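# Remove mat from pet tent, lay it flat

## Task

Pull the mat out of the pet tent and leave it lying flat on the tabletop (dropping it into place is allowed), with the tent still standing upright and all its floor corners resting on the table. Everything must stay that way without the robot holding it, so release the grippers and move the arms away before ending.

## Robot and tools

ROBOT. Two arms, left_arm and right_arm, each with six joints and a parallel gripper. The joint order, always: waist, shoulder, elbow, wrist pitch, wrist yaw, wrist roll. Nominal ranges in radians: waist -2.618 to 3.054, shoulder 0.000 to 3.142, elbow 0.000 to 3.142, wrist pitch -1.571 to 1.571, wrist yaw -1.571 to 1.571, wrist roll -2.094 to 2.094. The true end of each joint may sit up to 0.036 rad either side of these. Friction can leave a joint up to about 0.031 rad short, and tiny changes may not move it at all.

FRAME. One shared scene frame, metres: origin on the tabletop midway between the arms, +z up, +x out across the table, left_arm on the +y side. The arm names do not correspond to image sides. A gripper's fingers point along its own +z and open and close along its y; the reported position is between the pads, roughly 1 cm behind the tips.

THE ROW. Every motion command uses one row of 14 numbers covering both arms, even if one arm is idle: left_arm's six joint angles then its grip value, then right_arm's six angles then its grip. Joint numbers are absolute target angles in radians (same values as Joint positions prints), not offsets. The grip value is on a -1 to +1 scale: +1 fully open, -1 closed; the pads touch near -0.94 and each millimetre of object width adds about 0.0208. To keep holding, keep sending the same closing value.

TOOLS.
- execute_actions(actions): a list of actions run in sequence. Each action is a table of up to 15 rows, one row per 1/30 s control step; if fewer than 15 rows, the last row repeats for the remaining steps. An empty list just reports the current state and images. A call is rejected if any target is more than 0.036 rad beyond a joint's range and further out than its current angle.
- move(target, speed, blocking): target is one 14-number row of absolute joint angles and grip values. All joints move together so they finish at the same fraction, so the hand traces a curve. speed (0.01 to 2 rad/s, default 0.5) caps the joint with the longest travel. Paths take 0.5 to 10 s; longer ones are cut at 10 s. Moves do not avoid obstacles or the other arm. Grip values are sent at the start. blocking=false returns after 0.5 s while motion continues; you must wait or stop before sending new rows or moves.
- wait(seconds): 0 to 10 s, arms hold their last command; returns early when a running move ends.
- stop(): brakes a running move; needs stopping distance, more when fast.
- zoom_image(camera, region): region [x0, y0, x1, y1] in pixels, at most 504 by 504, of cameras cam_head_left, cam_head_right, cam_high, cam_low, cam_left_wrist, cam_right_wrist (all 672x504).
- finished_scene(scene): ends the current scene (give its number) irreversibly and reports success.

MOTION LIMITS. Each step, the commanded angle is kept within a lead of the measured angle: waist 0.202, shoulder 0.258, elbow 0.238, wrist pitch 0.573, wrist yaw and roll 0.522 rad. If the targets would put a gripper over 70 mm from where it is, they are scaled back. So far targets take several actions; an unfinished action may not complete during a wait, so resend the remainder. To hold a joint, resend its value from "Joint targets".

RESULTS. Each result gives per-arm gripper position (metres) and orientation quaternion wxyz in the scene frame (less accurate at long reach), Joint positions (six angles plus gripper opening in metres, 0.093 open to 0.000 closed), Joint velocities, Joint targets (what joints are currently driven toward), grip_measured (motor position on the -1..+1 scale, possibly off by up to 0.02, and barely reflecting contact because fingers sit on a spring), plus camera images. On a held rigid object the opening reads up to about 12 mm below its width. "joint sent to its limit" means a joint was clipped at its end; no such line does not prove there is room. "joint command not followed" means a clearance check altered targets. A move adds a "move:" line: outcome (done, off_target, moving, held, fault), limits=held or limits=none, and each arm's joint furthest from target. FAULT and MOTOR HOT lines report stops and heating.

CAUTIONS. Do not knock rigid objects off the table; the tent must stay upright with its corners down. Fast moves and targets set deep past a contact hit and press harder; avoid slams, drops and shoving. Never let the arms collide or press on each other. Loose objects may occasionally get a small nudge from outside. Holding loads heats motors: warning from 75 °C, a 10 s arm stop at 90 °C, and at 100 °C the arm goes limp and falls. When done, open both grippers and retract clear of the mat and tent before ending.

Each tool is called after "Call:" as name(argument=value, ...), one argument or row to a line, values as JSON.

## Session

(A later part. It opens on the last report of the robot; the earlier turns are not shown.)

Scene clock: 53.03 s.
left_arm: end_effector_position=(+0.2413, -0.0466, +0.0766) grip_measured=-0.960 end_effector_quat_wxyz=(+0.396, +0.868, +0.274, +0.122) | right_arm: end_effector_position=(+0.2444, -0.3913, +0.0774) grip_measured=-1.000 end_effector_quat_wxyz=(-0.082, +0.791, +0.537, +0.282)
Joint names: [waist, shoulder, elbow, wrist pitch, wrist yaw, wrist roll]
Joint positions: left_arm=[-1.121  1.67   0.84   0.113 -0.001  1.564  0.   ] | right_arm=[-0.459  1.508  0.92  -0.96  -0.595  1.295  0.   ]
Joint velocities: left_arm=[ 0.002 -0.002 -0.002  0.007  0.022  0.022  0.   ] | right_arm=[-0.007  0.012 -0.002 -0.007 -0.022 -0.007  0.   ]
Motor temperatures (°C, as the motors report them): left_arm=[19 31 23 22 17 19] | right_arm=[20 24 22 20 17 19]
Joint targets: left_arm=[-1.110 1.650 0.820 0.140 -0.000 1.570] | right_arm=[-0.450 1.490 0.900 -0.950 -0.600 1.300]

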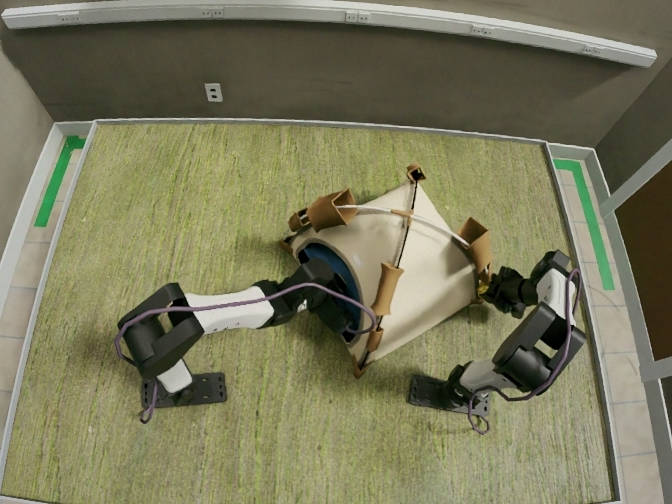

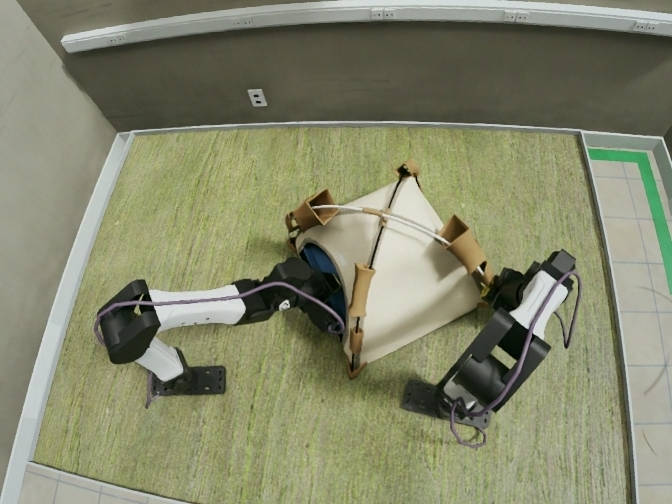

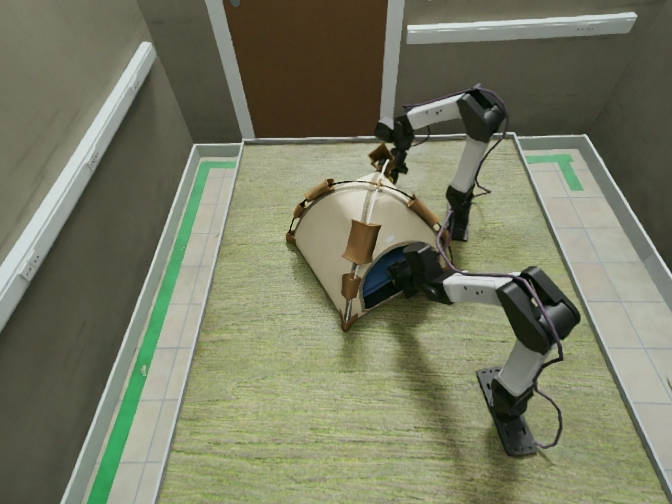

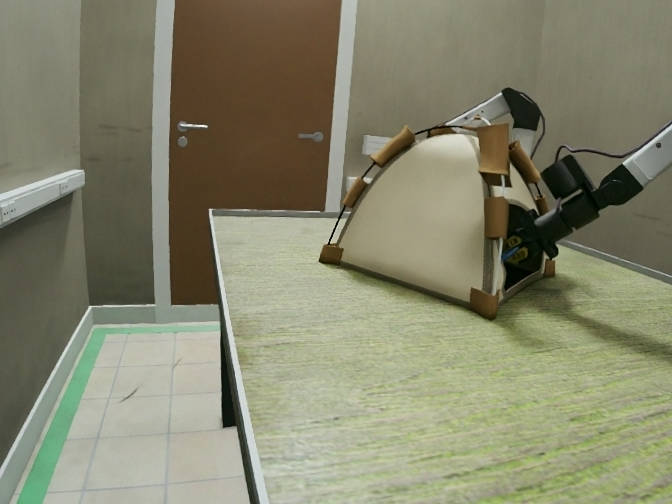

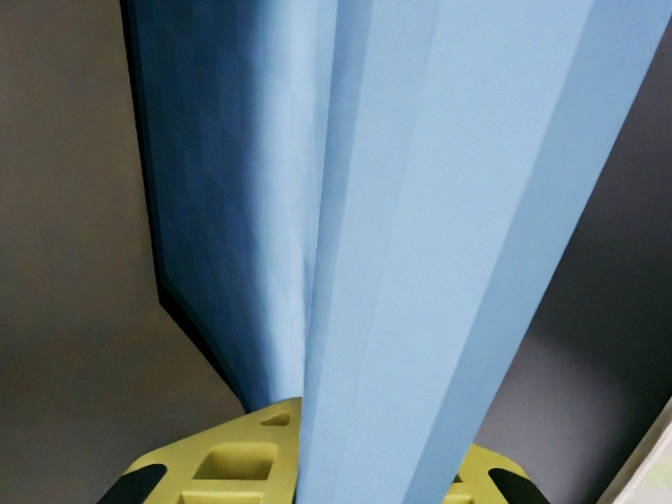

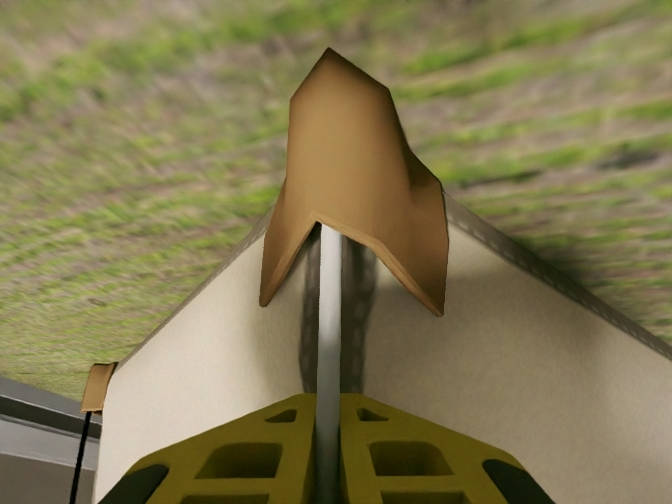

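Call:
move(
  target=[-0.96,1.16,0.53,-0.16,0,1.57,-1,-0.45,1.49,0.90,-0.95,-0.6,1.3,-1],
  speed=0.3,
)

Scene clock: 55.87 s.
left_arm: end_effector_position=(+0.2042, +0.0676, +0.0911) grip_measured=-0.960 end_effector_quat_wxyz=(+0.369, +0.864, +0.323, +0.114) | right_arm: end_effector_position=(+0.2442, -0.3831, +0.0800) grip_measured=-1.000 end_effector_quat_wxyz=(-0.096, +0.787, +0.536, +0.291)
Joint names: [waist, shoulder, elbow, wrist pitch, wrist yaw, wrist roll]
Joint positions: left_arm=[-0.983  1.181  0.548 -0.146  0.059  1.572  0.   ] | right_arm=[-0.448  1.508  0.92  -0.98  -0.622  1.295  0.   ]
Joint velocities: left_arm=[-0.002  0.002  0.002 -0.066  0.022  0.007  0.   ] | right_arm=[-0.002  0.002 -0.022  0.007 -0.022 -0.051  0.   ]
Motor temperatures (°C, as the motors report them): left_arm=[19 30 23 22 17 19] | right_arm=[20 24 22 20 17 19]
Joint targets: left_arm=[-0.960 1.160 0.530 -0.160 0.000 1.570] | right_arm=[-0.450 1.490 0.900 -0.950 -0.600 1.300]
move: off_target (left_arm, right_arm); limits=none; left_arm: farthest joint: the wrist yaw, 0.059 radians from its target (0.001 radians at the start); right_arm: farthest joint: the wrist pitch, 0.030 radians from its target (0.010 radians at the start)

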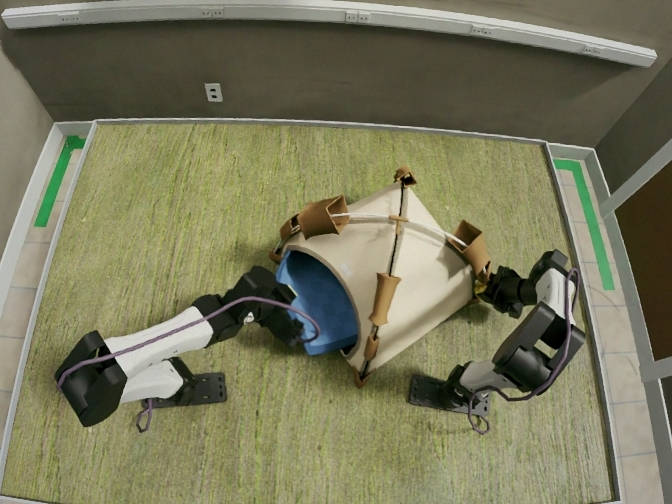

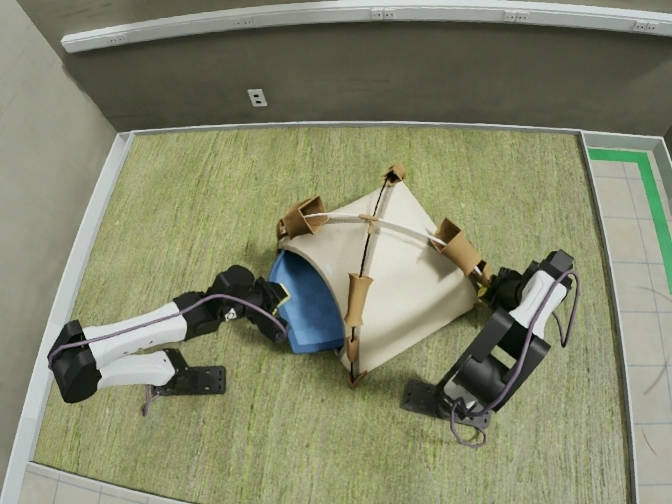

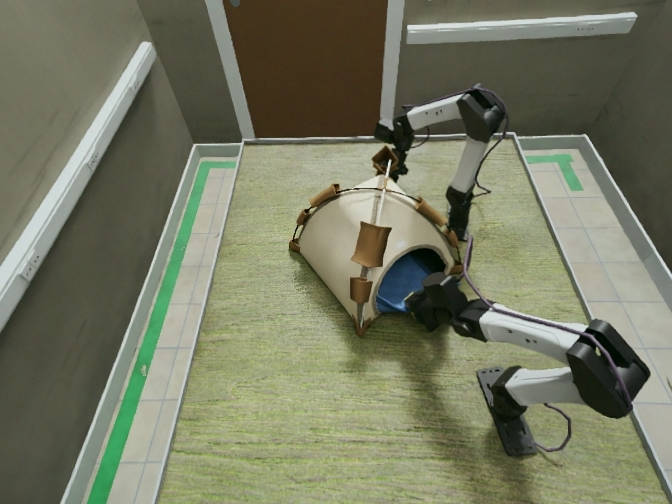

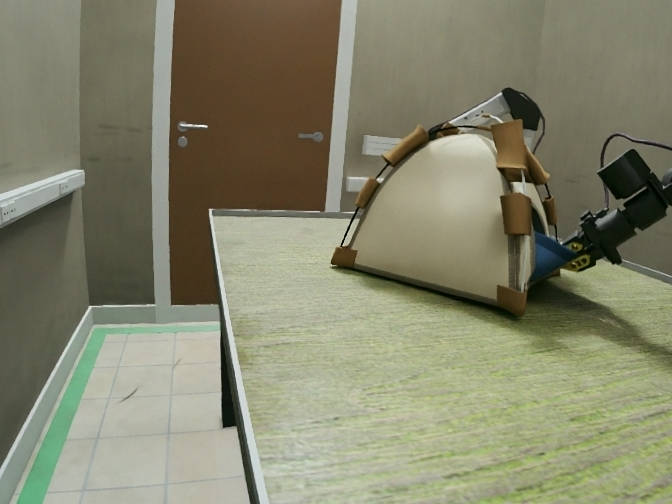

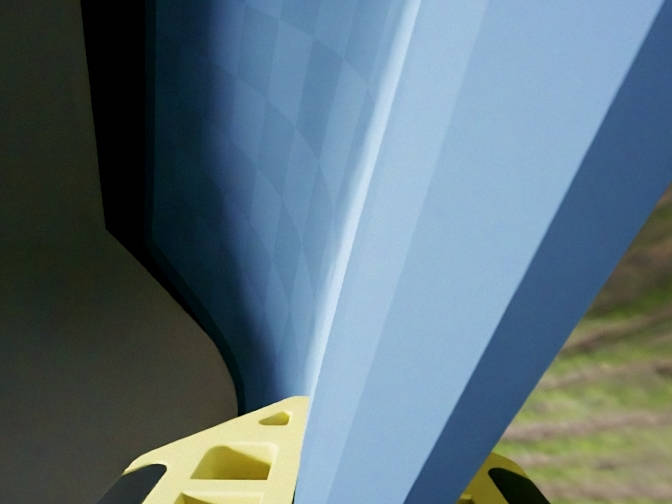

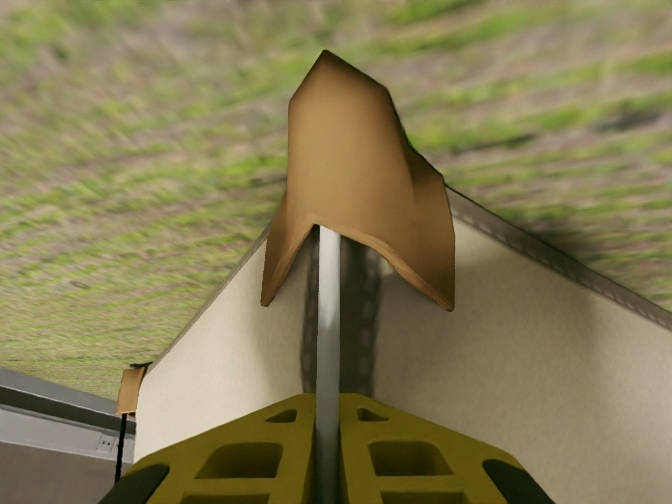

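Call:
move(
  target=[-0.35,1.16,0.53,-0.16,0.5,1.57,-1,-0.5,1.49,0.90,-0.95,-0.6,1.3,-1],
  speed=0.3,
)

Scene clock: 58.73 s.
left_arm: end_effector_position=(+0.2711, +0.1621, +0.1060) grip_measured=-0.960 end_effector_quat_wxyz=(+0.441, +0.761, +0.475, +0.034) | right_arm: end_effector_position=(+0.2386, -0.3917, +0.0796) grip_measured=-1.000 end_effector_quat_wxyz=(-0.098, +0.802, +0.514, +0.288)
Joint names: [waist, shoulder, elbow, wrist pitch, wrist yaw, wrist roll]
Joint positions: left_arm=[-0.372  1.181  0.548 -0.161  0.549  1.578  0.   ] | right_arm=[-0.488  1.508  0.92  -0.994 -0.619  1.308  0.   ]
Joint velocities: left_arm=[-0.007 -0.002 -0.002  0.007 -0.007 -0.007  0.   ] | right_arm=[-0.022  0.007 -0.002  0.051 -0.081  0.037  0.   ]
Motor temperatures (°C, as the motors report them): left_arm=[19 30 24 22 17 19] | right_arm=[20 24 22 20 17 19]
Joint targets: left_arm=[-0.350 1.160 0.530 -0.160 0.500 1.570] | right_arm=[-0.500 1.490 0.900 -0.950 -0.600 1.300]
move: off_target (left_arm, right_arm); limits=none; left_arm: farthest joint: the wrist yaw, 0.049 radians from its target (0.441 radians at the start); right_arm: farthest joint: the wrist pitch, 0.044 radians from its target (0.030 radians at the start)

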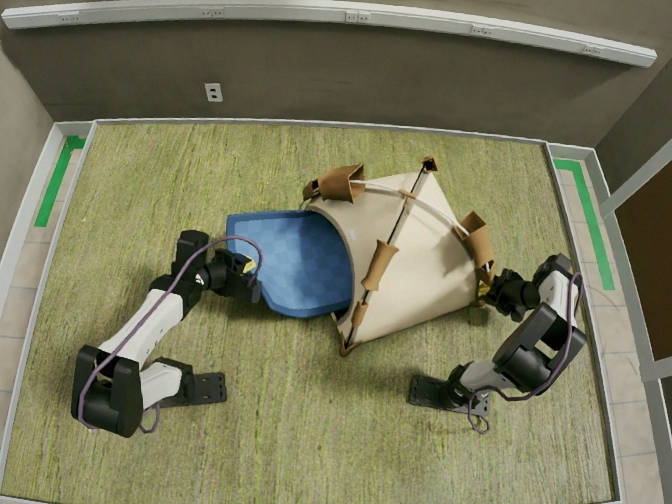

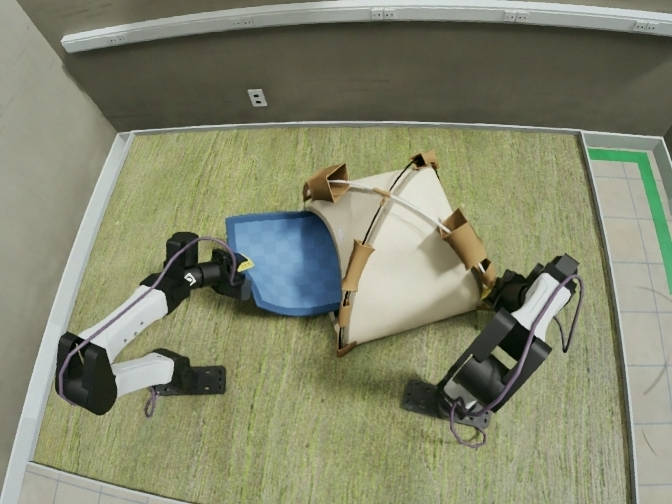

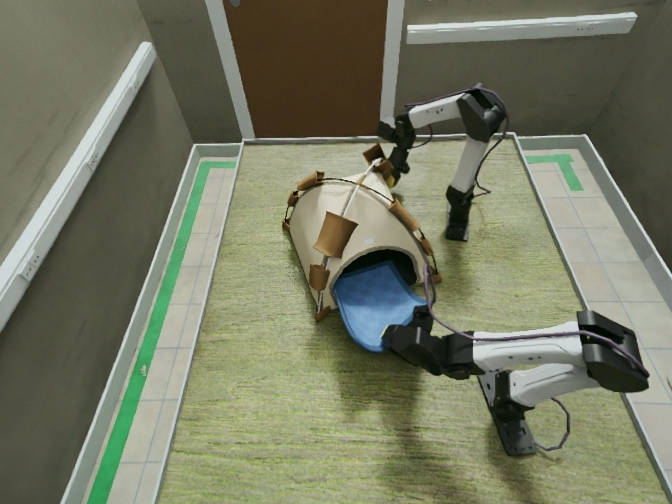

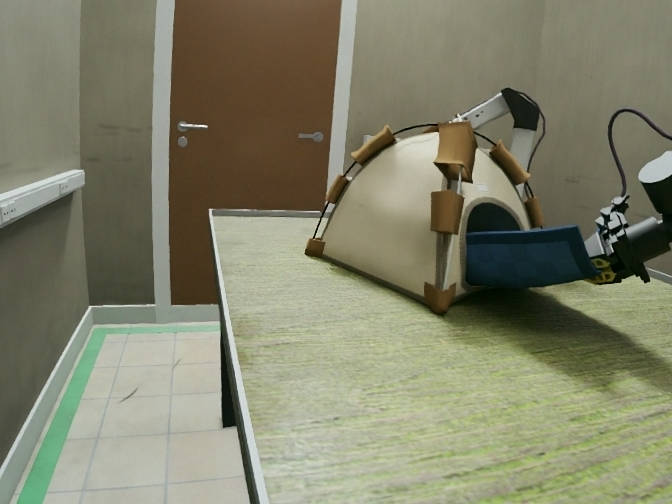

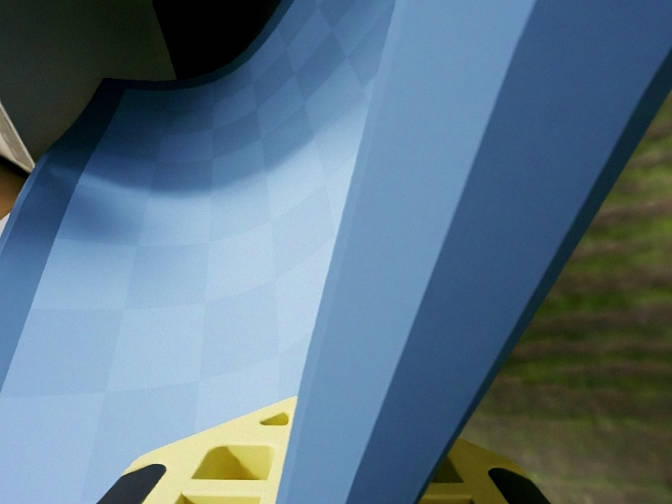

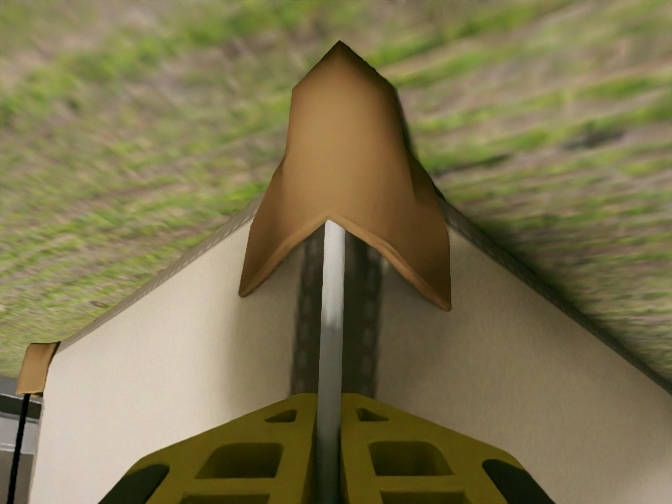

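Call:
move(
  target=[0.45,1.27,0.55,-0.12,0.7,2.07,-1,-0.55,1.49,0.90,-0.95,-0.6,1.3,-1],
  speed=0.35,
)

Scene clock: 62.27 s.
left_arm: end_effector_position=(+0.2982, +0.3913, +0.0963) grip_measured=-0.960 end_effector_quat_wxyz=(+0.387, +0.678, +0.576, +0.242) | right_arm: end_effector_position=(+0.2352, -0.4088, +0.0782) grip_measured=-1.000 end_effector_quat_wxyz=(-0.082, +0.818, +0.492, +0.286)
Joint names: [waist, shoulder, elbow, wrist pitch, wrist yaw, wrist roll]
Joint positions: left_arm=[ 0.439  1.258  0.548 -0.149  0.69   2.062  0.   ] | right_arm=[-0.543  1.508  0.92  -0.978 -0.604  1.314  0.   ]
Joint velocities: left_arm=[ 0.007 -0.002  0.017 -0.051 -0.022 -0.037  0.   ] | right_arm=[ 0.017 -0.017  0.007  0.007  0.037 -0.051  0.   ]
Motor temperatures (°C, as the motors report them): left_arm=[19 29 24 22 17 19] | right_arm=[20 24 22 19 17 19]
Joint targets: left_arm=[0.450 1.270 0.550 -0.120 0.700 2.070] | right_arm=[-0.550 1.490 0.900 -0.950 -0.600 1.300]
move: off_target (left_arm, right_arm); limits=none; left_arm: farthest joint: the wrist pitch, 0.029 radians from its target (0.041 radians at the start); right_arm: farthest joint: the wrist pitch, 0.028 radians from its target (0.044 radians at the start)

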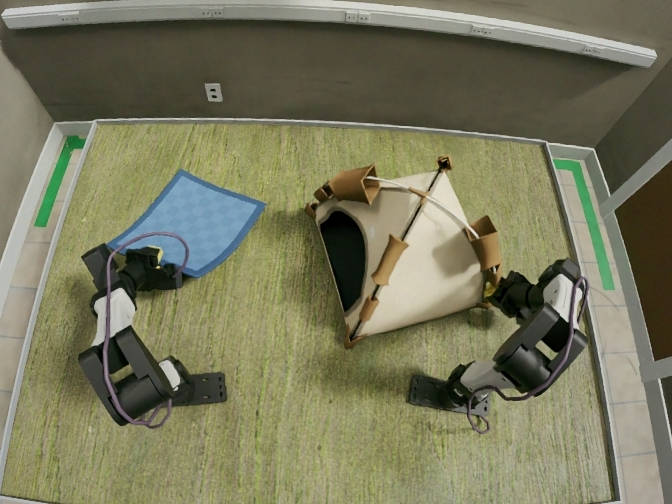

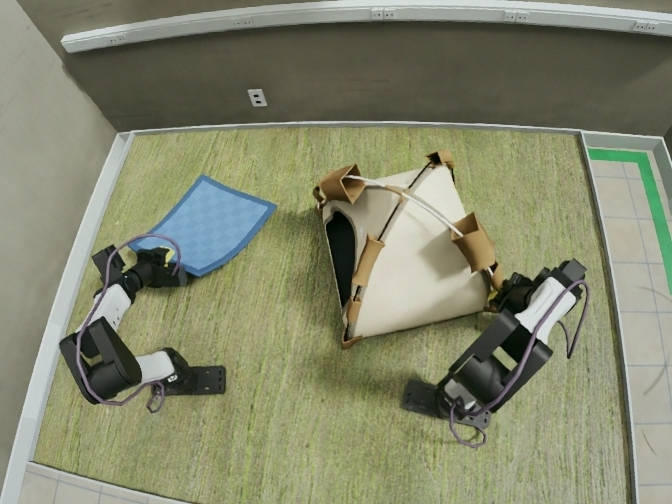

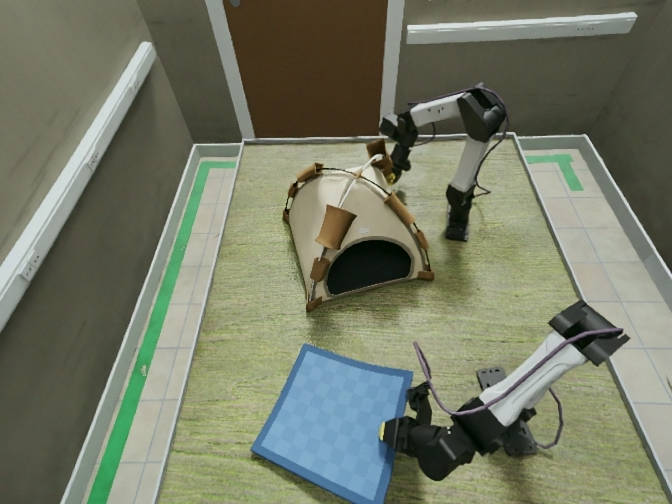

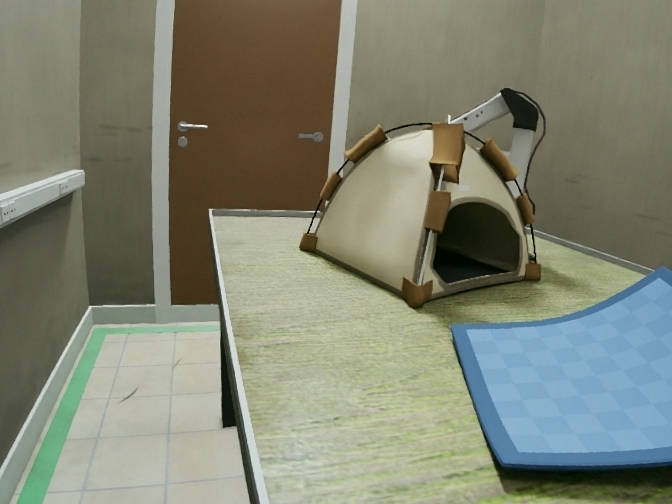

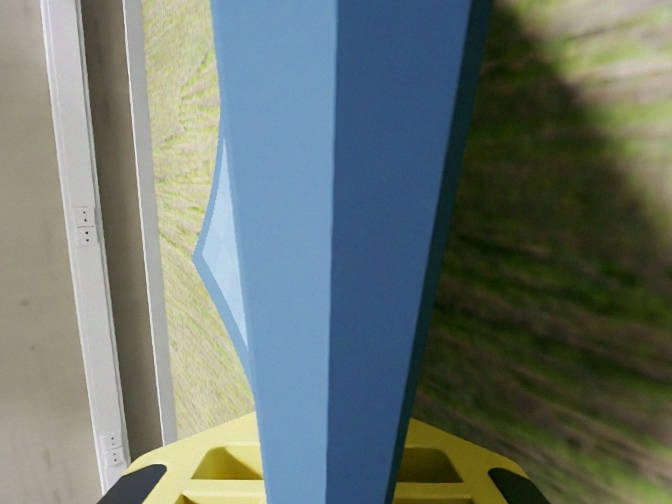

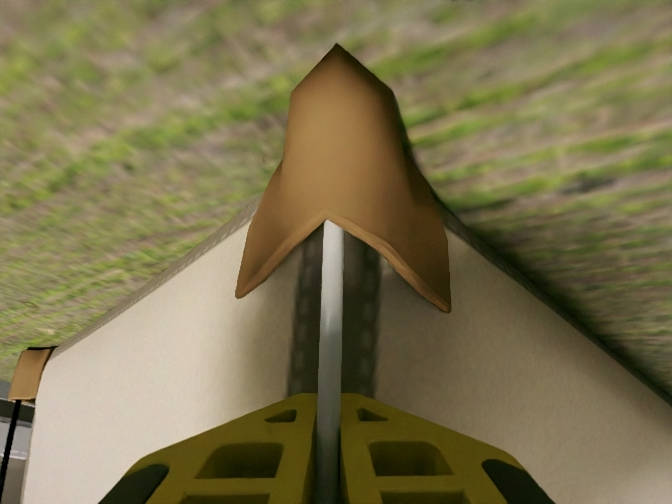

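Call:
move(
  target=[0.5,1.27,0.45,-0.12,0.7,2.07,-1,-0.6,1.49,0.90,-0.95,-0.6,1.3,0],
)

Call:
move(
  target=[0.75,1.1,0.36,-0.15,0.7,2.07,-0.3,-0.95,1.49,0.95,-0.95,-0.6,1.3,0],
  speed=0.3,
)

Scene clock: 63.43 s.
left_arm: end_effector_position=(+0.2763, +0.3927, +0.0689) grip_measured=-0.960 end_effector_quat_wxyz=(+0.378, +0.663, +0.609, +0.218) | right_arm: end_effector_position=(+0.2327, -0.4235, +0.0782) grip_measured=-0.002 end_effector_quat_wxyz=(-0.066, +0.828, +0.476, +0.290)
Joint names: [waist, shoulder, elbow, wrist pitch, wrist yaw, wrist roll]
Joint positions: left_arm=[ 0.488  1.258  0.467 -0.144  0.692  2.063  0.   ] | right_arm=[-0.593  1.508  0.92  -0.961 -0.603  1.31   0.045]
Joint velocities: left_arm=[ 0.017  0.002 -0.017  0.037  0.007 -0.037  0.   ] | right_arm=[ 0.002  0.007 -0.007  0.037  0.037 -0.037 -0.001]
Motor temperatures (°C, as the motors report them): left_arm=[19 28 24 22 17 19] | right_arm=[20 24 22 19 17 19]
Joint targets: left_arm=[0.500 1.270 0.450 -0.120 0.700 2.070] | right_arm=[-0.600 1.490 0.900 -0.950 -0.600 1.300]
move: off_target (left_arm); limits=none; left_arm: farthest joint: the wrist pitch, 0.024 radians from its target (0.029 radians at the start); right_arm: farthest joint: the elbow, 0.020 radians from its target (0.020 radians at the start)

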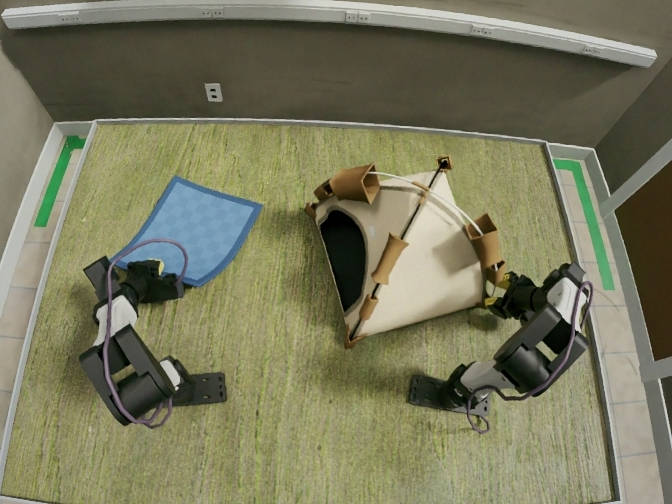

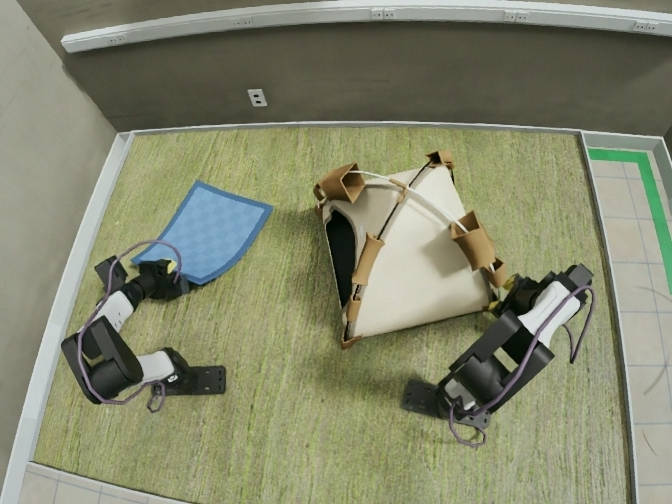

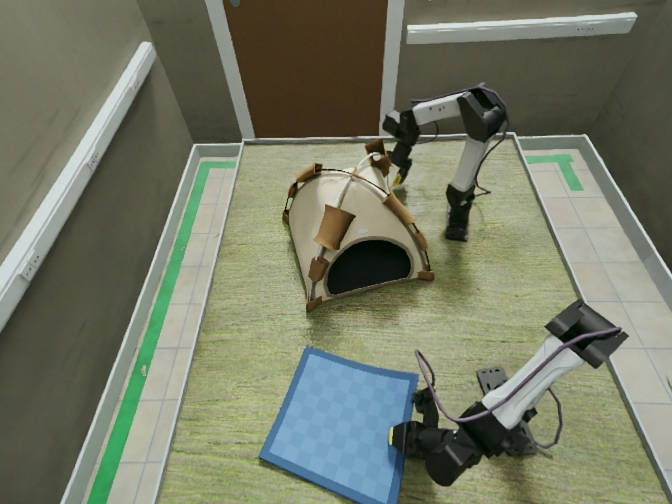

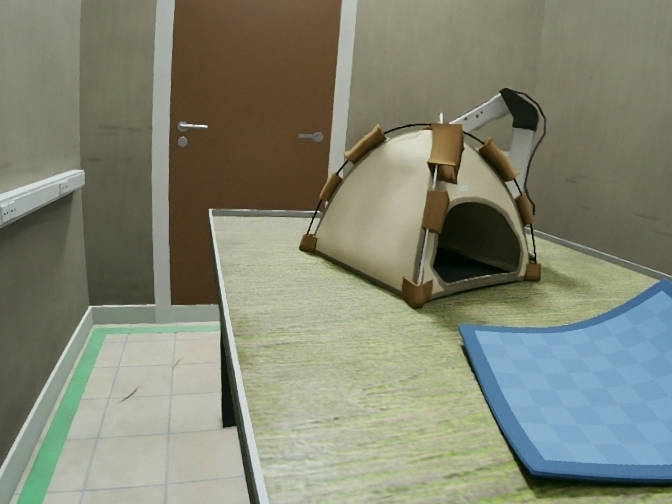

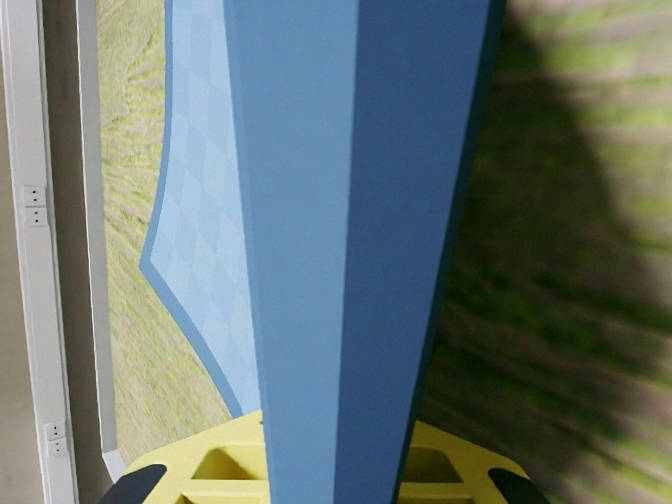

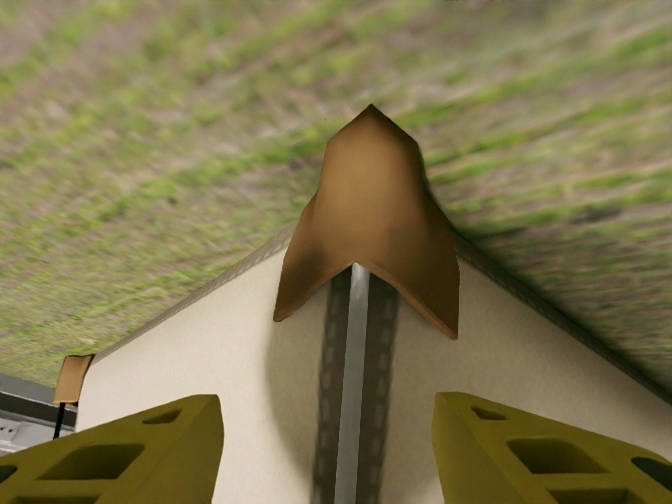

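Scene clock: 65.00 s.
left_arm: end_effector_position=(+0.2363, +0.4458, +0.0741) grip_measured=-0.303 end_effector_quat_wxyz=(+0.347, +0.585, +0.674, +0.288) | right_arm: end_effector_position=(+0.1824, -0.5031, +0.0810) grip_measured=-0.002 end_effector_quat_wxyz=(-0.007, +0.897, +0.326, +0.297)
Joint names: [waist, shoulder, elbow, wrist pitch, wrist yaw, wrist roll]
Joint positions: left_arm=[ 0.738  1.116  0.381 -0.144  0.692  2.063  0.031] | right_arm=[-0.945  1.508  0.931 -0.958 -0.603  1.31   0.045]
Joint velocities: left_arm=[ 0.007 -0.012 -0.022 -0.037 -0.022 -0.066 -0.001] | right_arm=[ 0.002  0.002  0.002 -0.081 -0.037 -0.022  0.   ]
Motor temperatures (°C, as the motors report them): left_arm=[19 28 24 22 17 19] | right_arm=[20 24 22 19 17 19]
Joint targets: left_arm=[0.750 1.100 0.360 -0.150 0.700 2.070] | right_arm=[-0.950 1.490 0.950 -0.950 -0.600 1.300]
move: off_target (left_arm); limits=none; left_arm: farthest joint: the elbow, 0.021 radians from its target (0.107 radians at the start); right_arm: farthest joint: the elbow, 0.019 radians from its target (0.030 radians at the start)

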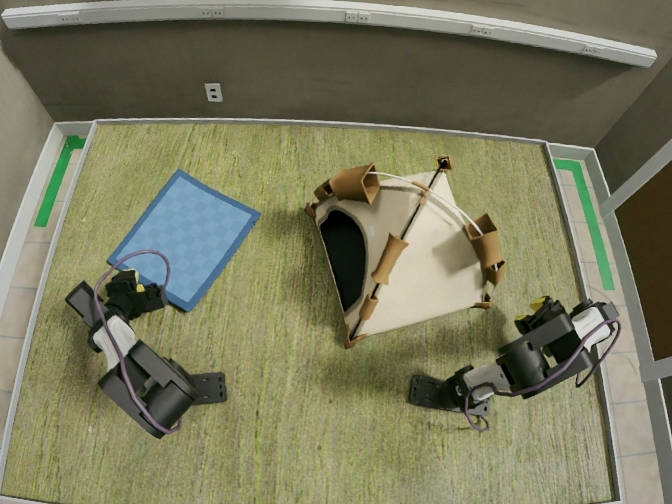

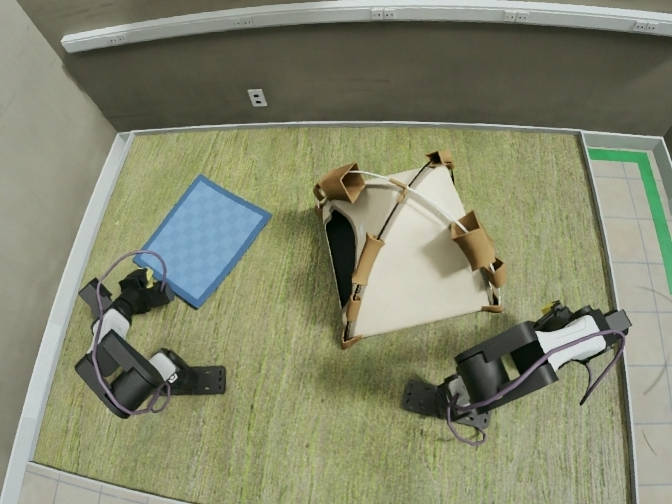

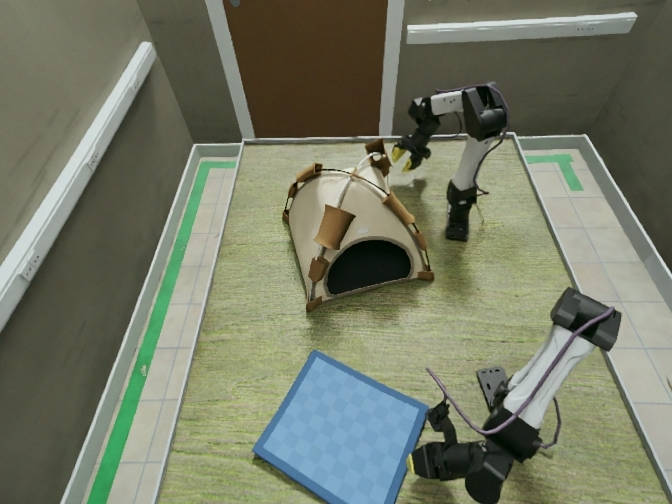

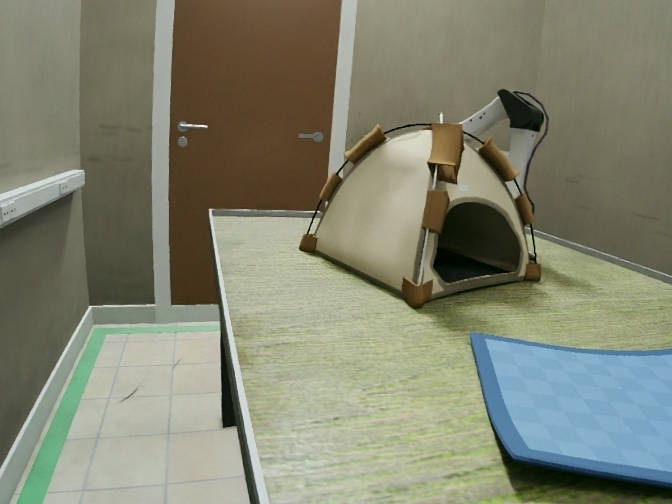

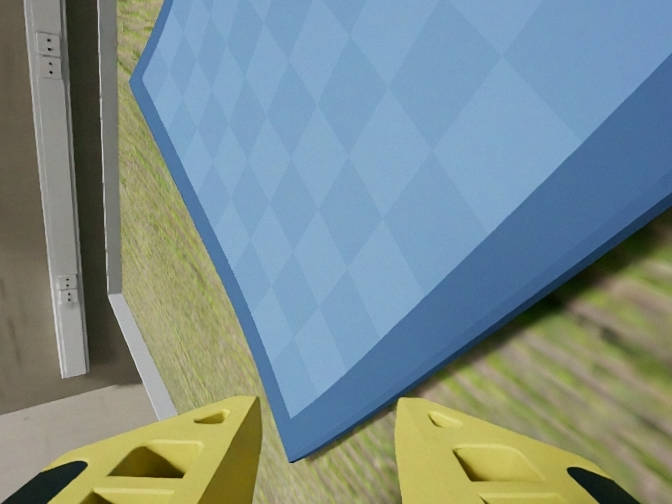

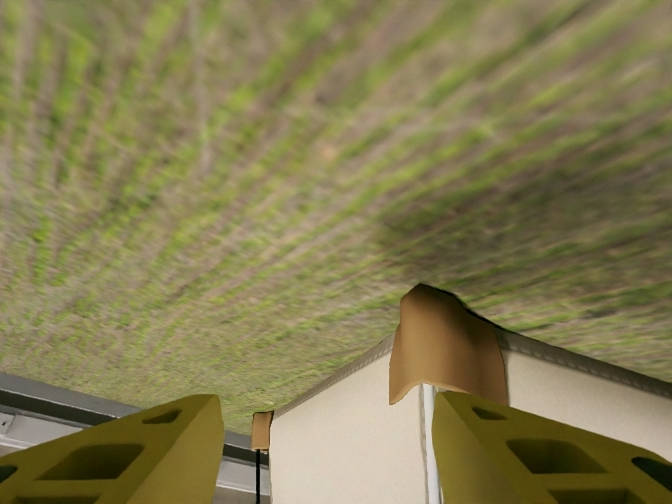

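Call:
move(
  target=[1.2,0.8,0.5,-0.15,0.3,1.57,-0.3,-1.2,1.1,0.95,-0.95,-0.3,1.3,0],
  speed=0.6,
)

Scene clock: 66.90 s.
left_arm: end_effector_position=(+0.1084, +0.5925, +0.1728) grip_measured=-0.302 end_effector_quat_wxyz=(+0.185, +0.178, +0.830, +0.495) | right_arm: end_effector_position=(+0.0872, -0.5560, +0.1516) grip_measured=-0.002 end_effector_quat_wxyz=(+0.217, +0.935, +0.241, +0.140)
Joint names: [waist, shoulder, elbow, wrist pitch, wrist yaw, wrist roll]
Joint positions: left_arm=[ 1.189  0.812  0.477 -0.145  0.306  1.58   0.031] | right_arm=[-1.193  1.115  0.931 -0.957 -0.307  1.31   0.045]
Joint velocities: left_arm=[-0.007  0.002 -0.007  0.051  0.037 -0.066 -0.   ] | right_arm=[-0.012  0.012 -0.007 -0.081 -0.051  0.066 -0.001]
Motor temperatures (°C, as the motors report them): left_arm=[19 28 24 22 17 19] | right_arm=[20 24 22 19 17 19]
Joint targets: left_arm=[1.200 0.800 0.500 -0.150 0.300 1.570] | right_arm=[-1.200 1.100 0.950 -0.950 -0.300 1.300]
move: off_target (left_arm); limits=none; left_arm: farthest joint: the elbow, 0.023 radians from its target (0.119 radians at the start); right_arm: farthest joint: the elbow, 0.019 radians from its target (0.019 radians at the start)

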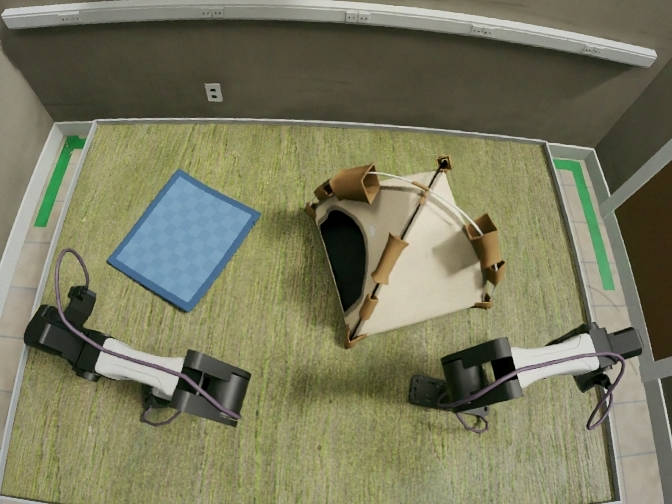

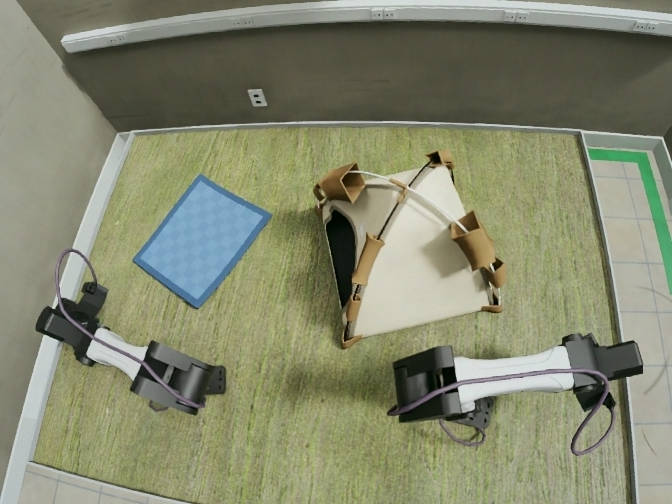

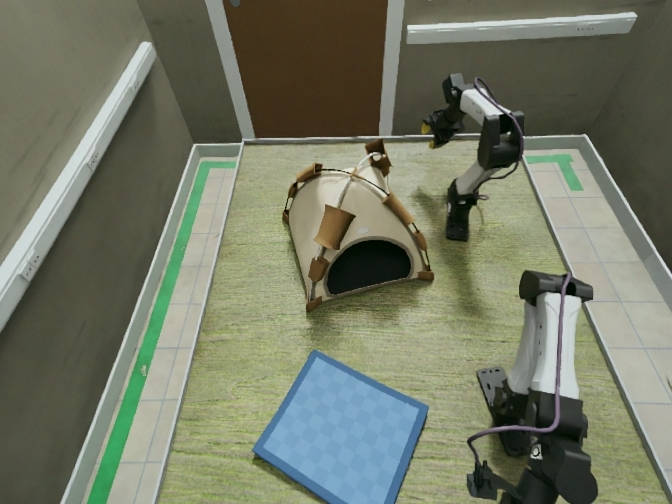

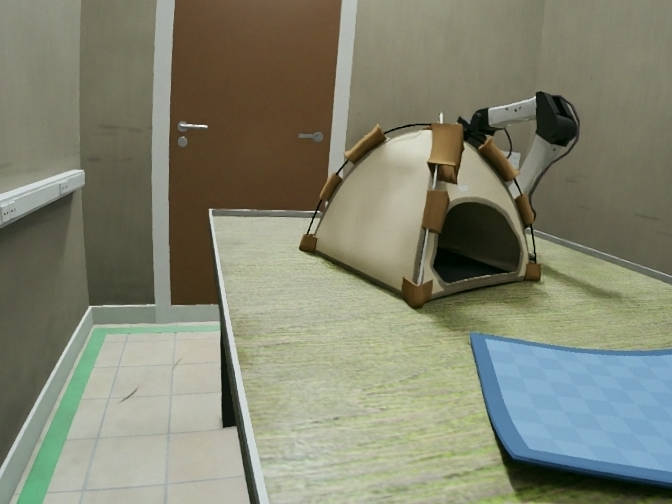

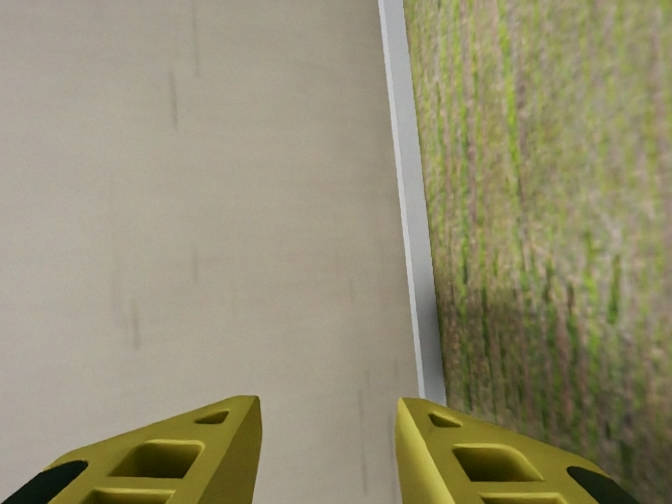

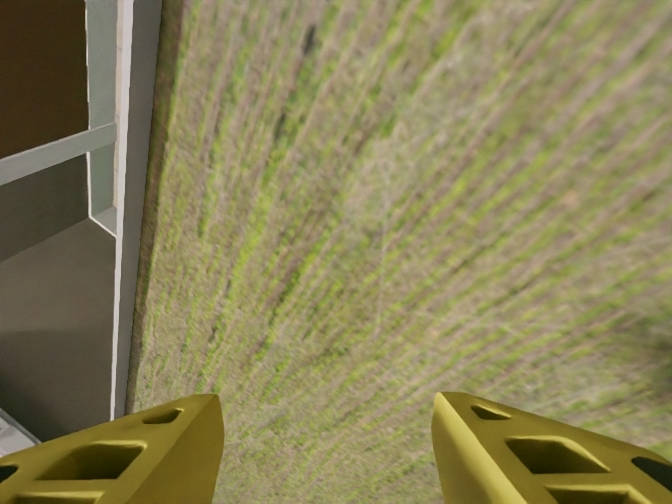

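Call:
zoom_image(
  camera="cam_low",
  region=[420,300,672,504],
)

Region (420, 300, 672, 504) of cam_low's 672x504 image, scaled by 2.000, with more detail than that image has; it fills the top 408 rows of this view, and the rest is white.

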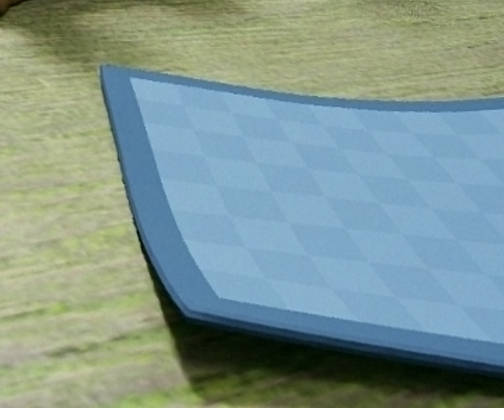

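Call:
finished_scene(
  scene=1,
)

The scene is finished: the task was done.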